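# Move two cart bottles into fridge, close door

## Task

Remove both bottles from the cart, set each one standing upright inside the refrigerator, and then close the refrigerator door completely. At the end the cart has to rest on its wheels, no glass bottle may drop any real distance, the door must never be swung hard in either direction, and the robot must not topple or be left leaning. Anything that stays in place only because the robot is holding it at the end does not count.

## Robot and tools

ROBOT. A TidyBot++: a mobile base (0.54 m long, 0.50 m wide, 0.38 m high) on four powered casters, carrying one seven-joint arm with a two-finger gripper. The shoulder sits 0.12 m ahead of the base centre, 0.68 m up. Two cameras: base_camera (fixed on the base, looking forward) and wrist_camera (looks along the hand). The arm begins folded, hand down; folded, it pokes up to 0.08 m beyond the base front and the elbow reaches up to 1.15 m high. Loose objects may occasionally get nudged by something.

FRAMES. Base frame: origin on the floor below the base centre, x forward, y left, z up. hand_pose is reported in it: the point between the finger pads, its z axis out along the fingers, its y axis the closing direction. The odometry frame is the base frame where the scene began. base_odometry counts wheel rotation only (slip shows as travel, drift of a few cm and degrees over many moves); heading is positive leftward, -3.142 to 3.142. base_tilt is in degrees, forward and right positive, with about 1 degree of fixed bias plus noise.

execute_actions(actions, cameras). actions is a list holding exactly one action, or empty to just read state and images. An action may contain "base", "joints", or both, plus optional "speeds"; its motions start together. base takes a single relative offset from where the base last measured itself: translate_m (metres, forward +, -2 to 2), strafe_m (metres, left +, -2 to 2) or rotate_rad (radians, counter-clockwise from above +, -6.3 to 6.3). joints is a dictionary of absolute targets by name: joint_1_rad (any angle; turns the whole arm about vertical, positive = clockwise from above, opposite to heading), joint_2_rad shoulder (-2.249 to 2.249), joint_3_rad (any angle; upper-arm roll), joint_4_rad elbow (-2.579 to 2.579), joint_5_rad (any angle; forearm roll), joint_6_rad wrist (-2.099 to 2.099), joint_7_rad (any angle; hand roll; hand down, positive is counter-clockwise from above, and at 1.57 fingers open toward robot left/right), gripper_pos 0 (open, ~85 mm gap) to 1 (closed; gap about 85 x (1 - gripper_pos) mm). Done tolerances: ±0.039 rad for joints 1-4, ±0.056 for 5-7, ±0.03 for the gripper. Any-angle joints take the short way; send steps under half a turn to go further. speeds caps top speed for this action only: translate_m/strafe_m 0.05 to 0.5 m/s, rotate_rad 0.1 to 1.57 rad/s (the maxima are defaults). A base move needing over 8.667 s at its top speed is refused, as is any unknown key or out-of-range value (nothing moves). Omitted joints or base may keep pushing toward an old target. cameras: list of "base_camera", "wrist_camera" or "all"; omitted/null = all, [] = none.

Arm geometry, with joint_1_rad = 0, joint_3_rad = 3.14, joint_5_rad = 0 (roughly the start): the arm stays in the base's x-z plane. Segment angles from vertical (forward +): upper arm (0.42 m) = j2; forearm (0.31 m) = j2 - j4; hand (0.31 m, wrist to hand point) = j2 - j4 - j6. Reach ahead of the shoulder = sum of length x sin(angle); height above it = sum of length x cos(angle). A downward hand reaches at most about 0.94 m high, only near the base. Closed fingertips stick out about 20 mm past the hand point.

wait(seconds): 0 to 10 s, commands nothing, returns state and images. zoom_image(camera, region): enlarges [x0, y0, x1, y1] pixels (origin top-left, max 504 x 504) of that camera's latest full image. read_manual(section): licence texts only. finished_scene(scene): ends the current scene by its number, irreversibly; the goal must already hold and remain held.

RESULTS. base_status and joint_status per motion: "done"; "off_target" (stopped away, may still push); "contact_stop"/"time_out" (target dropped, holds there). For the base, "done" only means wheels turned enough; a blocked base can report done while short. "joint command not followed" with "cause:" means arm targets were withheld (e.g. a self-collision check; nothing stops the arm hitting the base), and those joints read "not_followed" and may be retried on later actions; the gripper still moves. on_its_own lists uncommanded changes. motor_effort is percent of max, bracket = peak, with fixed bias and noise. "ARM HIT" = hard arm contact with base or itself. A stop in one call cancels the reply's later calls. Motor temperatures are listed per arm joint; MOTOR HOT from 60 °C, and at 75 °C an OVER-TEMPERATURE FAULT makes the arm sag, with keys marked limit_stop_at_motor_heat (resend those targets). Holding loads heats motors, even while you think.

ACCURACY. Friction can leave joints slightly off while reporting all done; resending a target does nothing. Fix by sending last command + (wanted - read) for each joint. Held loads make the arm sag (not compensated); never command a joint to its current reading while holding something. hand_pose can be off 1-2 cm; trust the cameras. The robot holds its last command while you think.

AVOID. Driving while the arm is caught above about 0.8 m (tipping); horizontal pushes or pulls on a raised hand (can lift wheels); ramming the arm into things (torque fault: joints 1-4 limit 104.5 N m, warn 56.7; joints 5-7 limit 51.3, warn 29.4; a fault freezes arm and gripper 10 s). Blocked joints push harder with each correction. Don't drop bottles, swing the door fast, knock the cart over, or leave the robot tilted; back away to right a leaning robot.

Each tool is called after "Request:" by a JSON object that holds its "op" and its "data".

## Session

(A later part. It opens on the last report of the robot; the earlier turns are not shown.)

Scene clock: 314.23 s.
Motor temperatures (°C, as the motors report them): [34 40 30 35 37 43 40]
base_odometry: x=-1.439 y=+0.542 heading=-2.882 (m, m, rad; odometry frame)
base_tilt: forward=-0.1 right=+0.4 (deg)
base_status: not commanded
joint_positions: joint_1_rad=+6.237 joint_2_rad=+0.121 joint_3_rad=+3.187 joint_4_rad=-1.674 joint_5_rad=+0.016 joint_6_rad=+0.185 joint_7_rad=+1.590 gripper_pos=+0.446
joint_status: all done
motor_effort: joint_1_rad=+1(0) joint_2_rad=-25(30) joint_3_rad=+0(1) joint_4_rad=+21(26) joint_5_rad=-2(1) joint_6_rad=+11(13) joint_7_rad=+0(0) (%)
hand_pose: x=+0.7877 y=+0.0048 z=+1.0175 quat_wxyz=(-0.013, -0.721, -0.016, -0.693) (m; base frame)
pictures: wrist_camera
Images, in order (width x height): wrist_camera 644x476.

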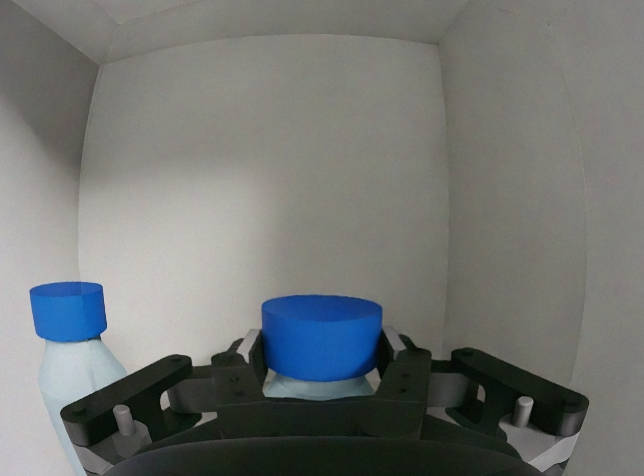

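Request:
{"op": "execute_actions", "data": {"actions": [{"joints":{"gripper_pos":0}}], "cameras": ["wrist_camera"]}}

Request:
{"op": "execute_actions", "data": {"actions": [{"base":{"translate_m":-0.4},"speeds":{"translate_m":0.15}}]}}

Scene clock: 319.93 s.
Motor temperatures (°C, as the motors report them): [34 40 30 35 37 44 40]
base_odometry: x=-1.439 y=+0.542 heading=-2.882 (m, m, rad; odometry frame)
base_tilt: forward=+0.0 right=+0.4 (deg)
base_status: not commanded
joint_positions: joint_1_rad=+6.237 joint_2_rad=+0.116 joint_3_rad=+3.187 joint_4_rad=-1.675 joint_5_rad=+0.016 joint_6_rad=+0.189 joint_7_rad=+1.590 gripper_pos=+0.000
joint_status: all done
motor_effort: joint_1_rad=+0(1) joint_2_rad=-24(26) joint_3_rad=+0(0) joint_4_rad=+20(22) joint_5_rad=-1(1) joint_6_rad=+9(11) joint_7_rad=+0(0) (%)
hand_pose: x=+0.7862 y=+0.0047 z=+1.0217 quat_wxyz=(-0.013, -0.718, -0.016, -0.696) (m; base frame)
pictures: wrist_camera
Images, in order (width x height): wrist_camera 644x476.

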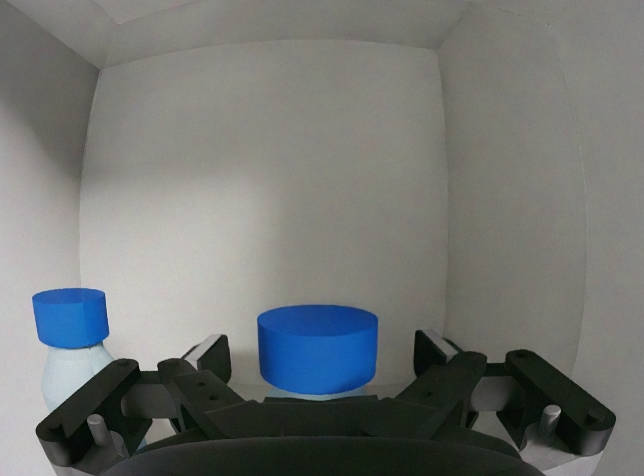

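Scene clock: 323.27 s.
Motor temperatures (°C, as the motors report them): [34 40 30 35 37 44 40]
base_odometry: x=-1.052 y=+0.645 heading=-2.881 (m, m, rad; odometry frame)
base_tilt: forward=-0.1 right=+0.4 (deg)
base_status: done
joint_positions: joint_1_rad=+6.237 joint_2_rad=+0.106 joint_3_rad=+3.187 joint_4_rad=-1.675 joint_5_rad=+0.016 joint_6_rad=+0.191 joint_7_rad=+1.590 gripper_pos=+0.000
joint_status: not commanded
motor_effort: joint_1_rad=+0(0) joint_2_rad=-24(27) joint_3_rad=+0(1) joint_4_rad=+20(21) joint_5_rad=-1(1) joint_6_rad=+9(10) joint_7_rad=+0(0) (%)
hand_pose: x=+0.7828 y=+0.0046 z=+1.0287 quat_wxyz=(-0.013, -0.714, -0.016, -0.700) (m; base frame)
pictures: base_camera, wrist_camera
Images, in order (width x height): base_camera 644x364, wrist_camera 644x476.

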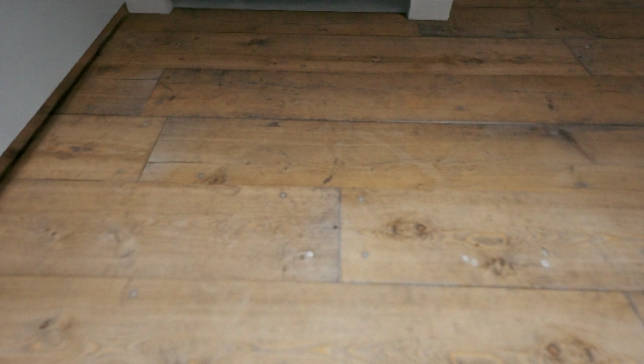

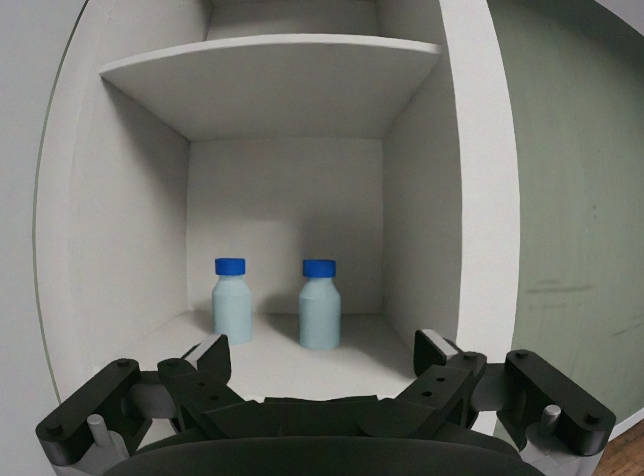

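Request:
{"op": "execute_actions", "data": {"actions": [{"base":{"translate_m":-0.4},"joints":{"joint_2_rad":-0.346,"joint_4_rad":-2.55,"joint_6_rad":-0.87,"gripper_pos":1}}], "cameras": []}}

Request:
{"op": "execute_actions", "data": {"actions": [{"base":{"strafe_m":0.8},"joints":{"joint_1_rad":-1.57}}], "cameras": []}}

Request:
{"op": "execute_actions", "data": {"actions": [{"base":{"translate_m":0.6},"speeds":{"translate_m":0.3}}]}}

Request:
{"op": "execute_actions", "data": {"actions": [{"base":{"strafe_m":-0.45},"speeds":{"strafe_m":0.07}}]}}

Request:
{"op": "execute_actions", "data": {"actions": [{"base":{"strafe_m":-0.4},"speeds":{"strafe_m":0.07}}]}}

Scene clock: 332.70 s.
Motor temperatures (°C, as the motors report them): [34 40 30 35 37 44 40]
base_odometry: x=-0.666 y=+0.748 heading=-2.880 (m, m, rad; odometry frame)
base_tilt: forward=-0.1 right=+0.3 (deg)
base_status: done
joint_positions: joint_1_rad=+6.237 joint_2_rad=-0.335 joint_3_rad=+3.187 joint_4_rad=-2.547 joint_5_rad=+0.016 joint_6_rad=-0.848 joint_7_rad=+1.590 gripper_pos=+0.999
joint_status: all done
motor_effort: joint_1_rad=+0(0) joint_2_rad=-2(28) joint_3_rad=+0(1) joint_4_rad=+13(20) joint_5_rad=-1(1) joint_6_rad=+2(10) joint_7_rad=+0(0) (%)
hand_pose: x=+0.2587 y=-0.0003 z=+0.5811 quat_wxyz=(+0.001, -0.999, -0.016, -0.041) (m; base frame)
pictures: none
No camera images: the call's "cameras" was empty. Leave "cameras" out to get every camera's image.

Scene clock: 335.67 s.
Motor temperatures (°C, as the motors report them): [34 40 30 35 37 44 40]
base_odometry: x=-0.459 y=-0.025 heading=-2.880 (m, m, rad; odometry frame)
base_tilt: forward=-0.1 right=+0.3 (deg)
base_status: done
joint_positions: joint_1_rad=+4.736 joint_2_rad=-0.335 joint_3_rad=+3.187 joint_4_rad=-2.547 joint_5_rad=+0.016 joint_6_rad=-0.848 joint_7_rad=+1.590 gripper_pos=+0.999
joint_status: all done
motor_effort: joint_1_rad=+1(0) joint_2_rad=-3(3) joint_3_rad=+0(1) joint_4_rad=+13(13) joint_5_rad=-1(2) joint_6_rad=+2(2) joint_7_rad=+0(0) (%)
hand_pose: x=+0.1291 y=+0.1393 z=+0.5811 quat_wxyz=(+0.029, -0.720, -0.693, -0.029) (m; base frame)
pictures: none
No camera images: the call's "cameras" was empty. Leave "cameras" out to get every camera's image.

Scene clock: 338.63 s.
Motor temperatures (°C, as the motors report them): [34 40 30 35 37 44 40]
base_odometry: x=-1.038 y=-0.181 heading=-2.879 (m, m, rad; odometry frame)
base_tilt: forward=-0.1 right=+0.4 (deg)
base_status: done
joint_positions: joint_1_rad=+4.736 joint_2_rad=-0.335 joint_3_rad=+3.187 joint_4_rad=-2.547 joint_5_rad=+0.016 joint_6_rad=-0.848 joint_7_rad=+1.590 gripper_pos=+0.999
joint_status: not commanded
motor_effort: joint_1_rad=+1(1) joint_2_rad=-2(3) joint_3_rad=+0(1) joint_4_rad=+13(13) joint_5_rad=-1(0) joint_6_rad=+2(2) joint_7_rad=+0(0) (%)
hand_pose: x=+0.1291 y=+0.1393 z=+0.5811 quat_wxyz=(+0.029, -0.720, -0.693, -0.029) (m; base frame)
pictures: base_camera, wrist_camera
Images, in order (width x height): base_camera 644x364, wrist_camera 644x476.

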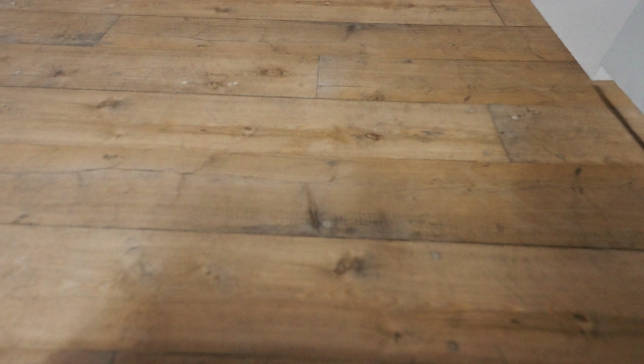

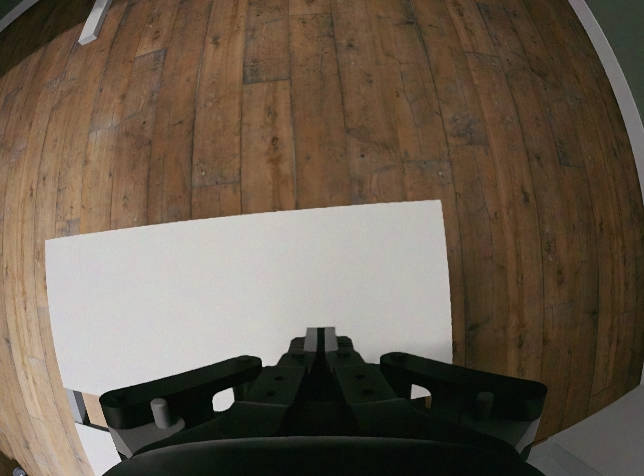

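Scene clock: 345.57 s.
Motor temperatures (°C, as the motors report them): [34 39 30 35 37 43 40]
base_odometry: x=-1.155 y=+0.254 heading=-2.879 (m, m, rad; odometry frame)
base_tilt: forward=-0.1 right=+0.3 (deg)
base_status: done
joint_positions: joint_1_rad=+4.736 joint_2_rad=-0.336 joint_3_rad=+3.187 joint_4_rad=-2.547 joint_5_rad=+0.016 joint_6_rad=-0.848 joint_7_rad=+1.590 gripper_pos=+0.999
joint_status: not commanded
motor_effort: joint_1_rad=+1(1) joint_2_rad=-2(4) joint_3_rad=+0(0) joint_4_rad=+13(14) joint_5_rad=-1(1) joint_6_rad=+2(2) joint_7_rad=+0(0) (%)
hand_pose: x=+0.1291 y=+0.1393 z=+0.5812 quat_wxyz=(+0.029, -0.720, -0.693, -0.030) (m; base frame)
pictures: base_camera, wrist_camera
Images, in order (width x height): base_camera 644x364, wrist_camera 644x476.

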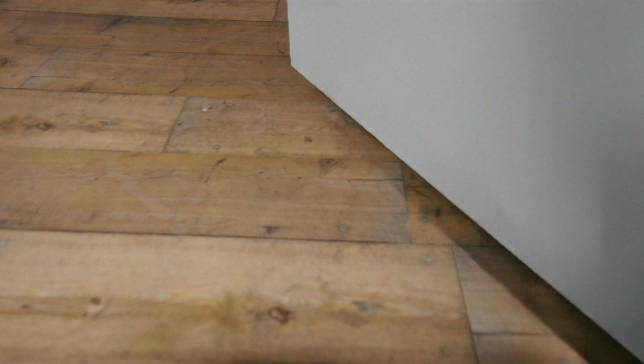

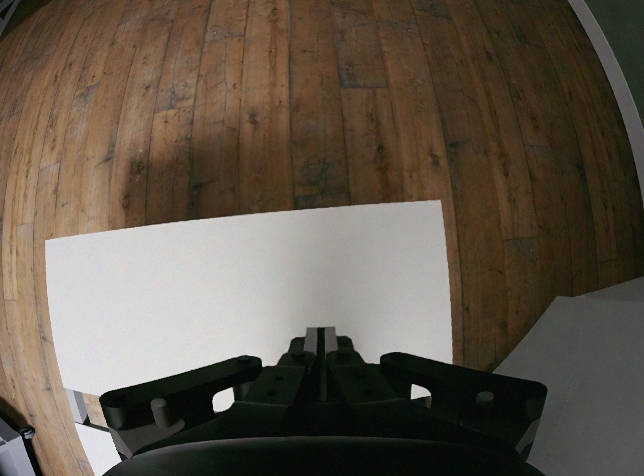

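Scene clock: 351.80 s.
Motor temperatures (°C, as the motors report them): [34 39 30 35 37 43 40]
base_odometry: x=-1.259 y=+0.640 heading=-2.879 (m, m, rad; odometry frame)
base_tilt: forward=-0.1 right=+0.5 (deg)
base_status: done
joint_positions: joint_1_rad=+4.736 joint_2_rad=-0.337 joint_3_rad=+3.187 joint_4_rad=-2.547 joint_5_rad=+0.016 joint_6_rad=-0.848 joint_7_rad=+1.590 gripper_pos=+0.999
joint_status: not commanded
motor_effort: joint_1_rad=+0(0) joint_2_rad=-3(3) joint_3_rad=+0(0) joint_4_rad=+13(14) joint_5_rad=-1(1) joint_6_rad=+2(2) joint_7_rad=+0(0) (%)
hand_pose: x=+0.1291 y=+0.1393 z=+0.5813 quat_wxyz=(+0.029, -0.720, -0.693, -0.030) (m; base frame)
pictures: base_camera, wrist_camera
Images, in order (width x height): base_camera 644x364, wrist_camera 644x476.

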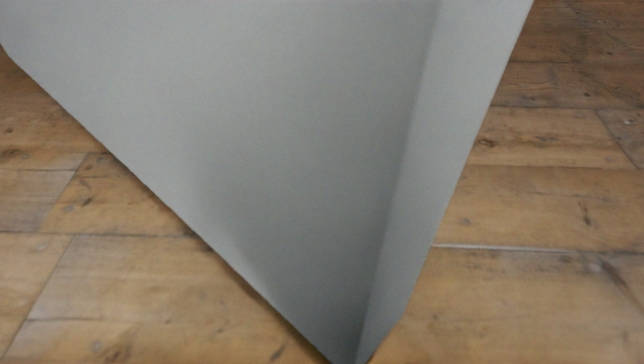

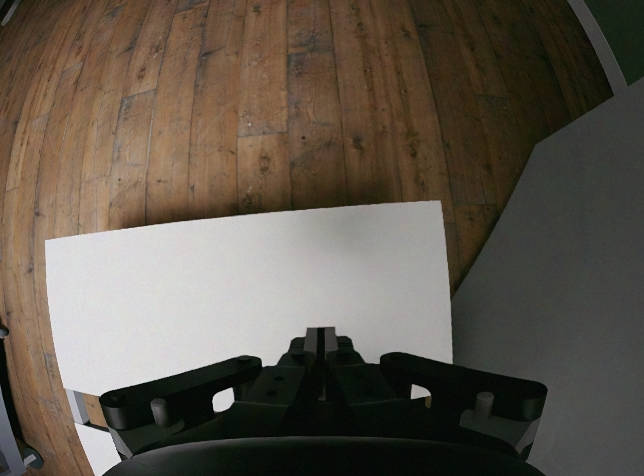

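Request:
{"op": "execute_actions", "data": {"actions": [{"base":{"translate_m":0.4},"speeds":{"translate_m":0.06}}]}}

Request:
{"op": "execute_actions", "data": {"actions": [{"base":{"translate_m":0.15},"speeds":{"translate_m":0.05}}]}}

Request:
{"op": "execute_actions", "data": {"actions": [{"base":{"translate_m":-0.6},"speeds":{"translate_m":0.3}}]}}

Request:
{"op": "execute_actions", "data": {"actions": [{"base":{"strafe_m":-0.7},"joints":{"joint_1_rad":-0.7,"joint_6_rad":0.2}}]}}

Scene clock: 372.90 s.
Motor temperatures (°C, as the motors report them): [34 39 30 35 37 43 40]
base_odometry: x=-1.646 y=+0.537 heading=-2.879 (m, m, rad; odometry frame)
base_tilt: forward=-0.1 right=+0.3 (deg)
base_status: done
joint_positions: joint_1_rad=+4.736 joint_2_rad=-0.337 joint_3_rad=+3.187 joint_4_rad=-2.547 joint_5_rad=+0.016 joint_6_rad=-0.848 joint_7_rad=+1.590 gripper_pos=+0.999
joint_status: not commanded
motor_effort: joint_1_rad=+0(2) joint_2_rad=-3(4) joint_3_rad=+0(1) joint_4_rad=+13(13) joint_5_rad=-1(1) joint_6_rad=+2(2) joint_7_rad=+0(0) (%)
hand_pose: x=+0.1291 y=+0.1393 z=+0.5813 quat_wxyz=(+0.029, -0.720, -0.693, -0.030) (m; base frame)
pictures: base_camera, wrist_camera
Images, in order (width x height): base_camera 644x364, wrist_camera 644x476.

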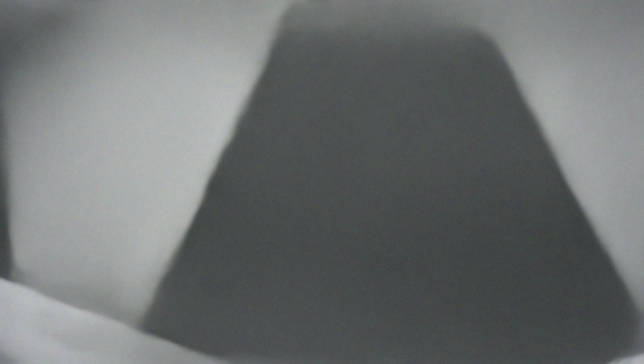

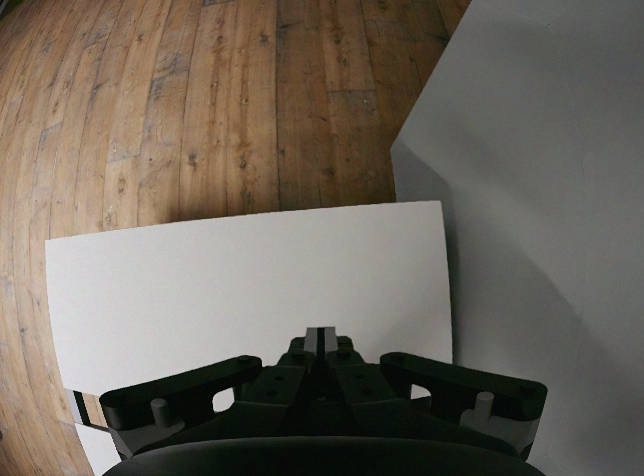

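Scene clock: 379.13 s.
Motor temperatures (°C, as the motors report them): [34 39 30 35 37 43 40]
base_odometry: x=-1.671 y=+0.530 heading=-2.879 (m, m, rad; odometry frame)
base_tilt: forward=-0.1 right=+0.4 (deg)
base_status: translate_m time_out (by the wheels' count: +0.027 of +0.150)
joint_positions: joint_1_rad=+4.736 joint_2_rad=-0.338 joint_3_rad=+3.187 joint_4_rad=-2.548 joint_5_rad=+0.016 joint_6_rad=-0.849 joint_7_rad=+1.590 gripper_pos=+0.999
joint_status: not commanded
motor_effort: joint_1_rad=+1(2) joint_2_rad=-2(5) joint_3_rad=+0(5) joint_4_rad=+13(14) joint_5_rad=-1(2) joint_6_rad=+2(2) joint_7_rad=+0(0) (%)
hand_pose: x=+0.1290 y=+0.1386 z=+0.5810 quat_wxyz=(+0.029, -0.720, -0.693, -0.029) (m; base frame)
pictures: base_camera, wrist_camera
Images, in order (width x height): base_camera 644x364, wrist_camera 644x476.

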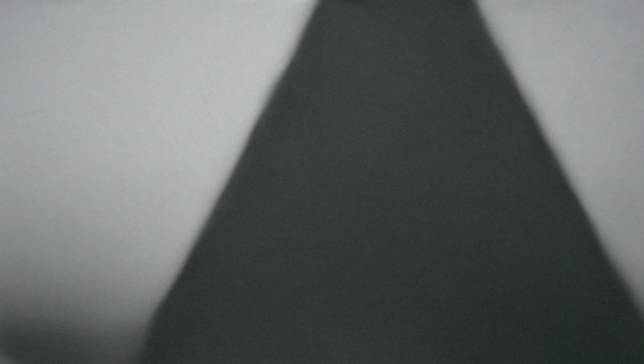

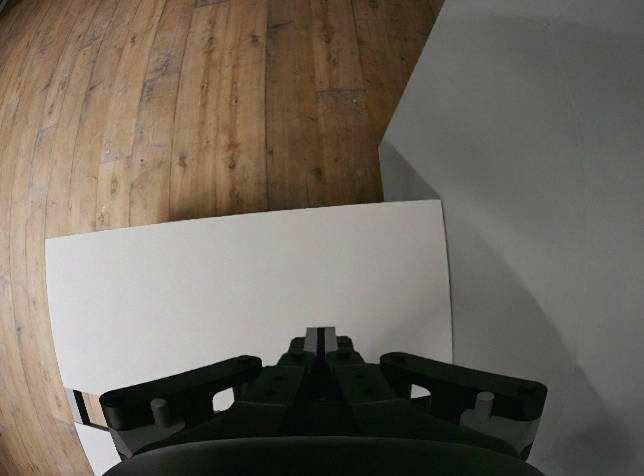

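not run: a stop came earlier in this reply.

not run: a stop came earlier in this reply.

Request:
{"op": "execute_actions", "data": {"actions": [{"base":{"translate_m":-0.6},"speeds":{"translate_m":0.3}}]}}

Request:
{"op": "execute_actions", "data": {"actions": [{"base":{"strafe_m":-0.7},"joints":{"joint_1_rad":-0.7,"joint_6_rad":0.2}}]}}

Scene clock: 385.60 s.
Motor temperatures (°C, as the motors report them): [34 39 30 35 37 43 40]
base_odometry: x=-1.092 y=+0.685 heading=-2.880 (m, m, rad; odometry frame)
base_tilt: forward=-0.1 right=+0.4 (deg)
base_status: done
joint_positions: joint_1_rad=+4.736 joint_2_rad=-0.338 joint_3_rad=+3.187 joint_4_rad=-2.548 joint_5_rad=+0.016 joint_6_rad=-0.849 joint_7_rad=+1.590 gripper_pos=+0.999
joint_status: not commanded
motor_effort: joint_1_rad=+0(1) joint_2_rad=-2(3) joint_3_rad=+0(1) joint_4_rad=+13(13) joint_5_rad=-1(1) joint_6_rad=+2(2) joint_7_rad=+1(0) (%)
hand_pose: x=+0.1290 y=+0.1386 z=+0.5810 quat_wxyz=(+0.029, -0.720, -0.693, -0.029) (m; base frame)
pictures: base_camera, wrist_camera
Images, in order (width x height): base_camera 644x364, wrist_camera 644x476.

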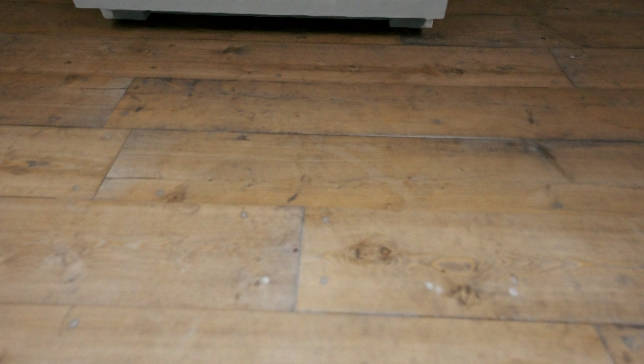

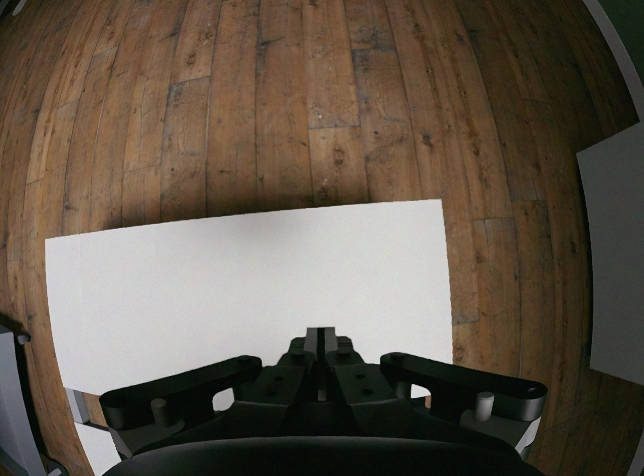

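Scene clock: 388.37 s.
Motor temperatures (°C, as the motors report them): [34 39 30 35 37 43 40]
base_odometry: x=-1.272 y=+1.361 heading=-2.881 (m, m, rad; odometry frame)
base_tilt: forward=-0.1 right=+0.4 (deg)
base_status: done
joint_positions: joint_1_rad=+5.562 joint_2_rad=-0.338 joint_3_rad=+3.187 joint_4_rad=-2.548 joint_5_rad=+0.016 joint_6_rad=+0.172 joint_7_rad=+1.590 gripper_pos=+0.999
joint_status: all done
motor_effort: joint_1_rad=+0(1) joint_2_rad=-5(6) joint_3_rad=+0(1) joint_4_rad=+17(17) joint_5_rad=-1(1) joint_6_rad=+9(9) joint_7_rad=+0(0) (%)
hand_pose: x=+0.4229 y=+0.2463 z=+0.7510 quat_wxyz=(+0.173, -0.799, -0.294, -0.495) (m; base frame)
pictures: base_camera, wrist_camera
Images, in order (width x height): base_camera 644x364, wrist_camera 644x476.

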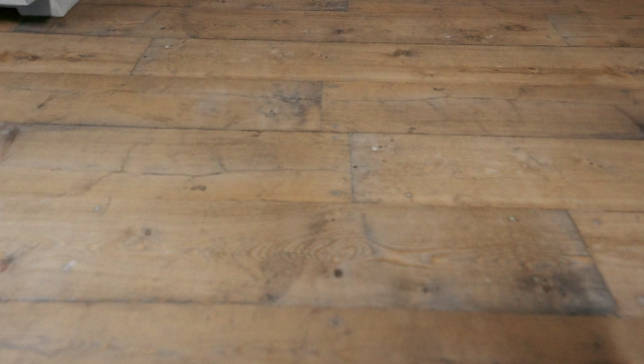

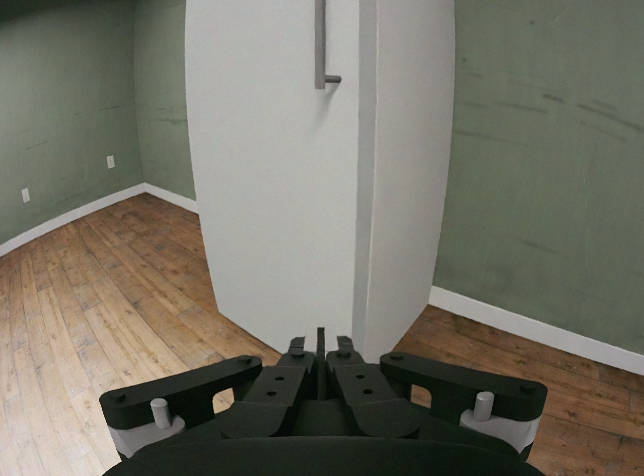

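Closed.

Request:
{"op": "finished_scene", "data": {"scene": 2}}

The scene is finished: the task was done.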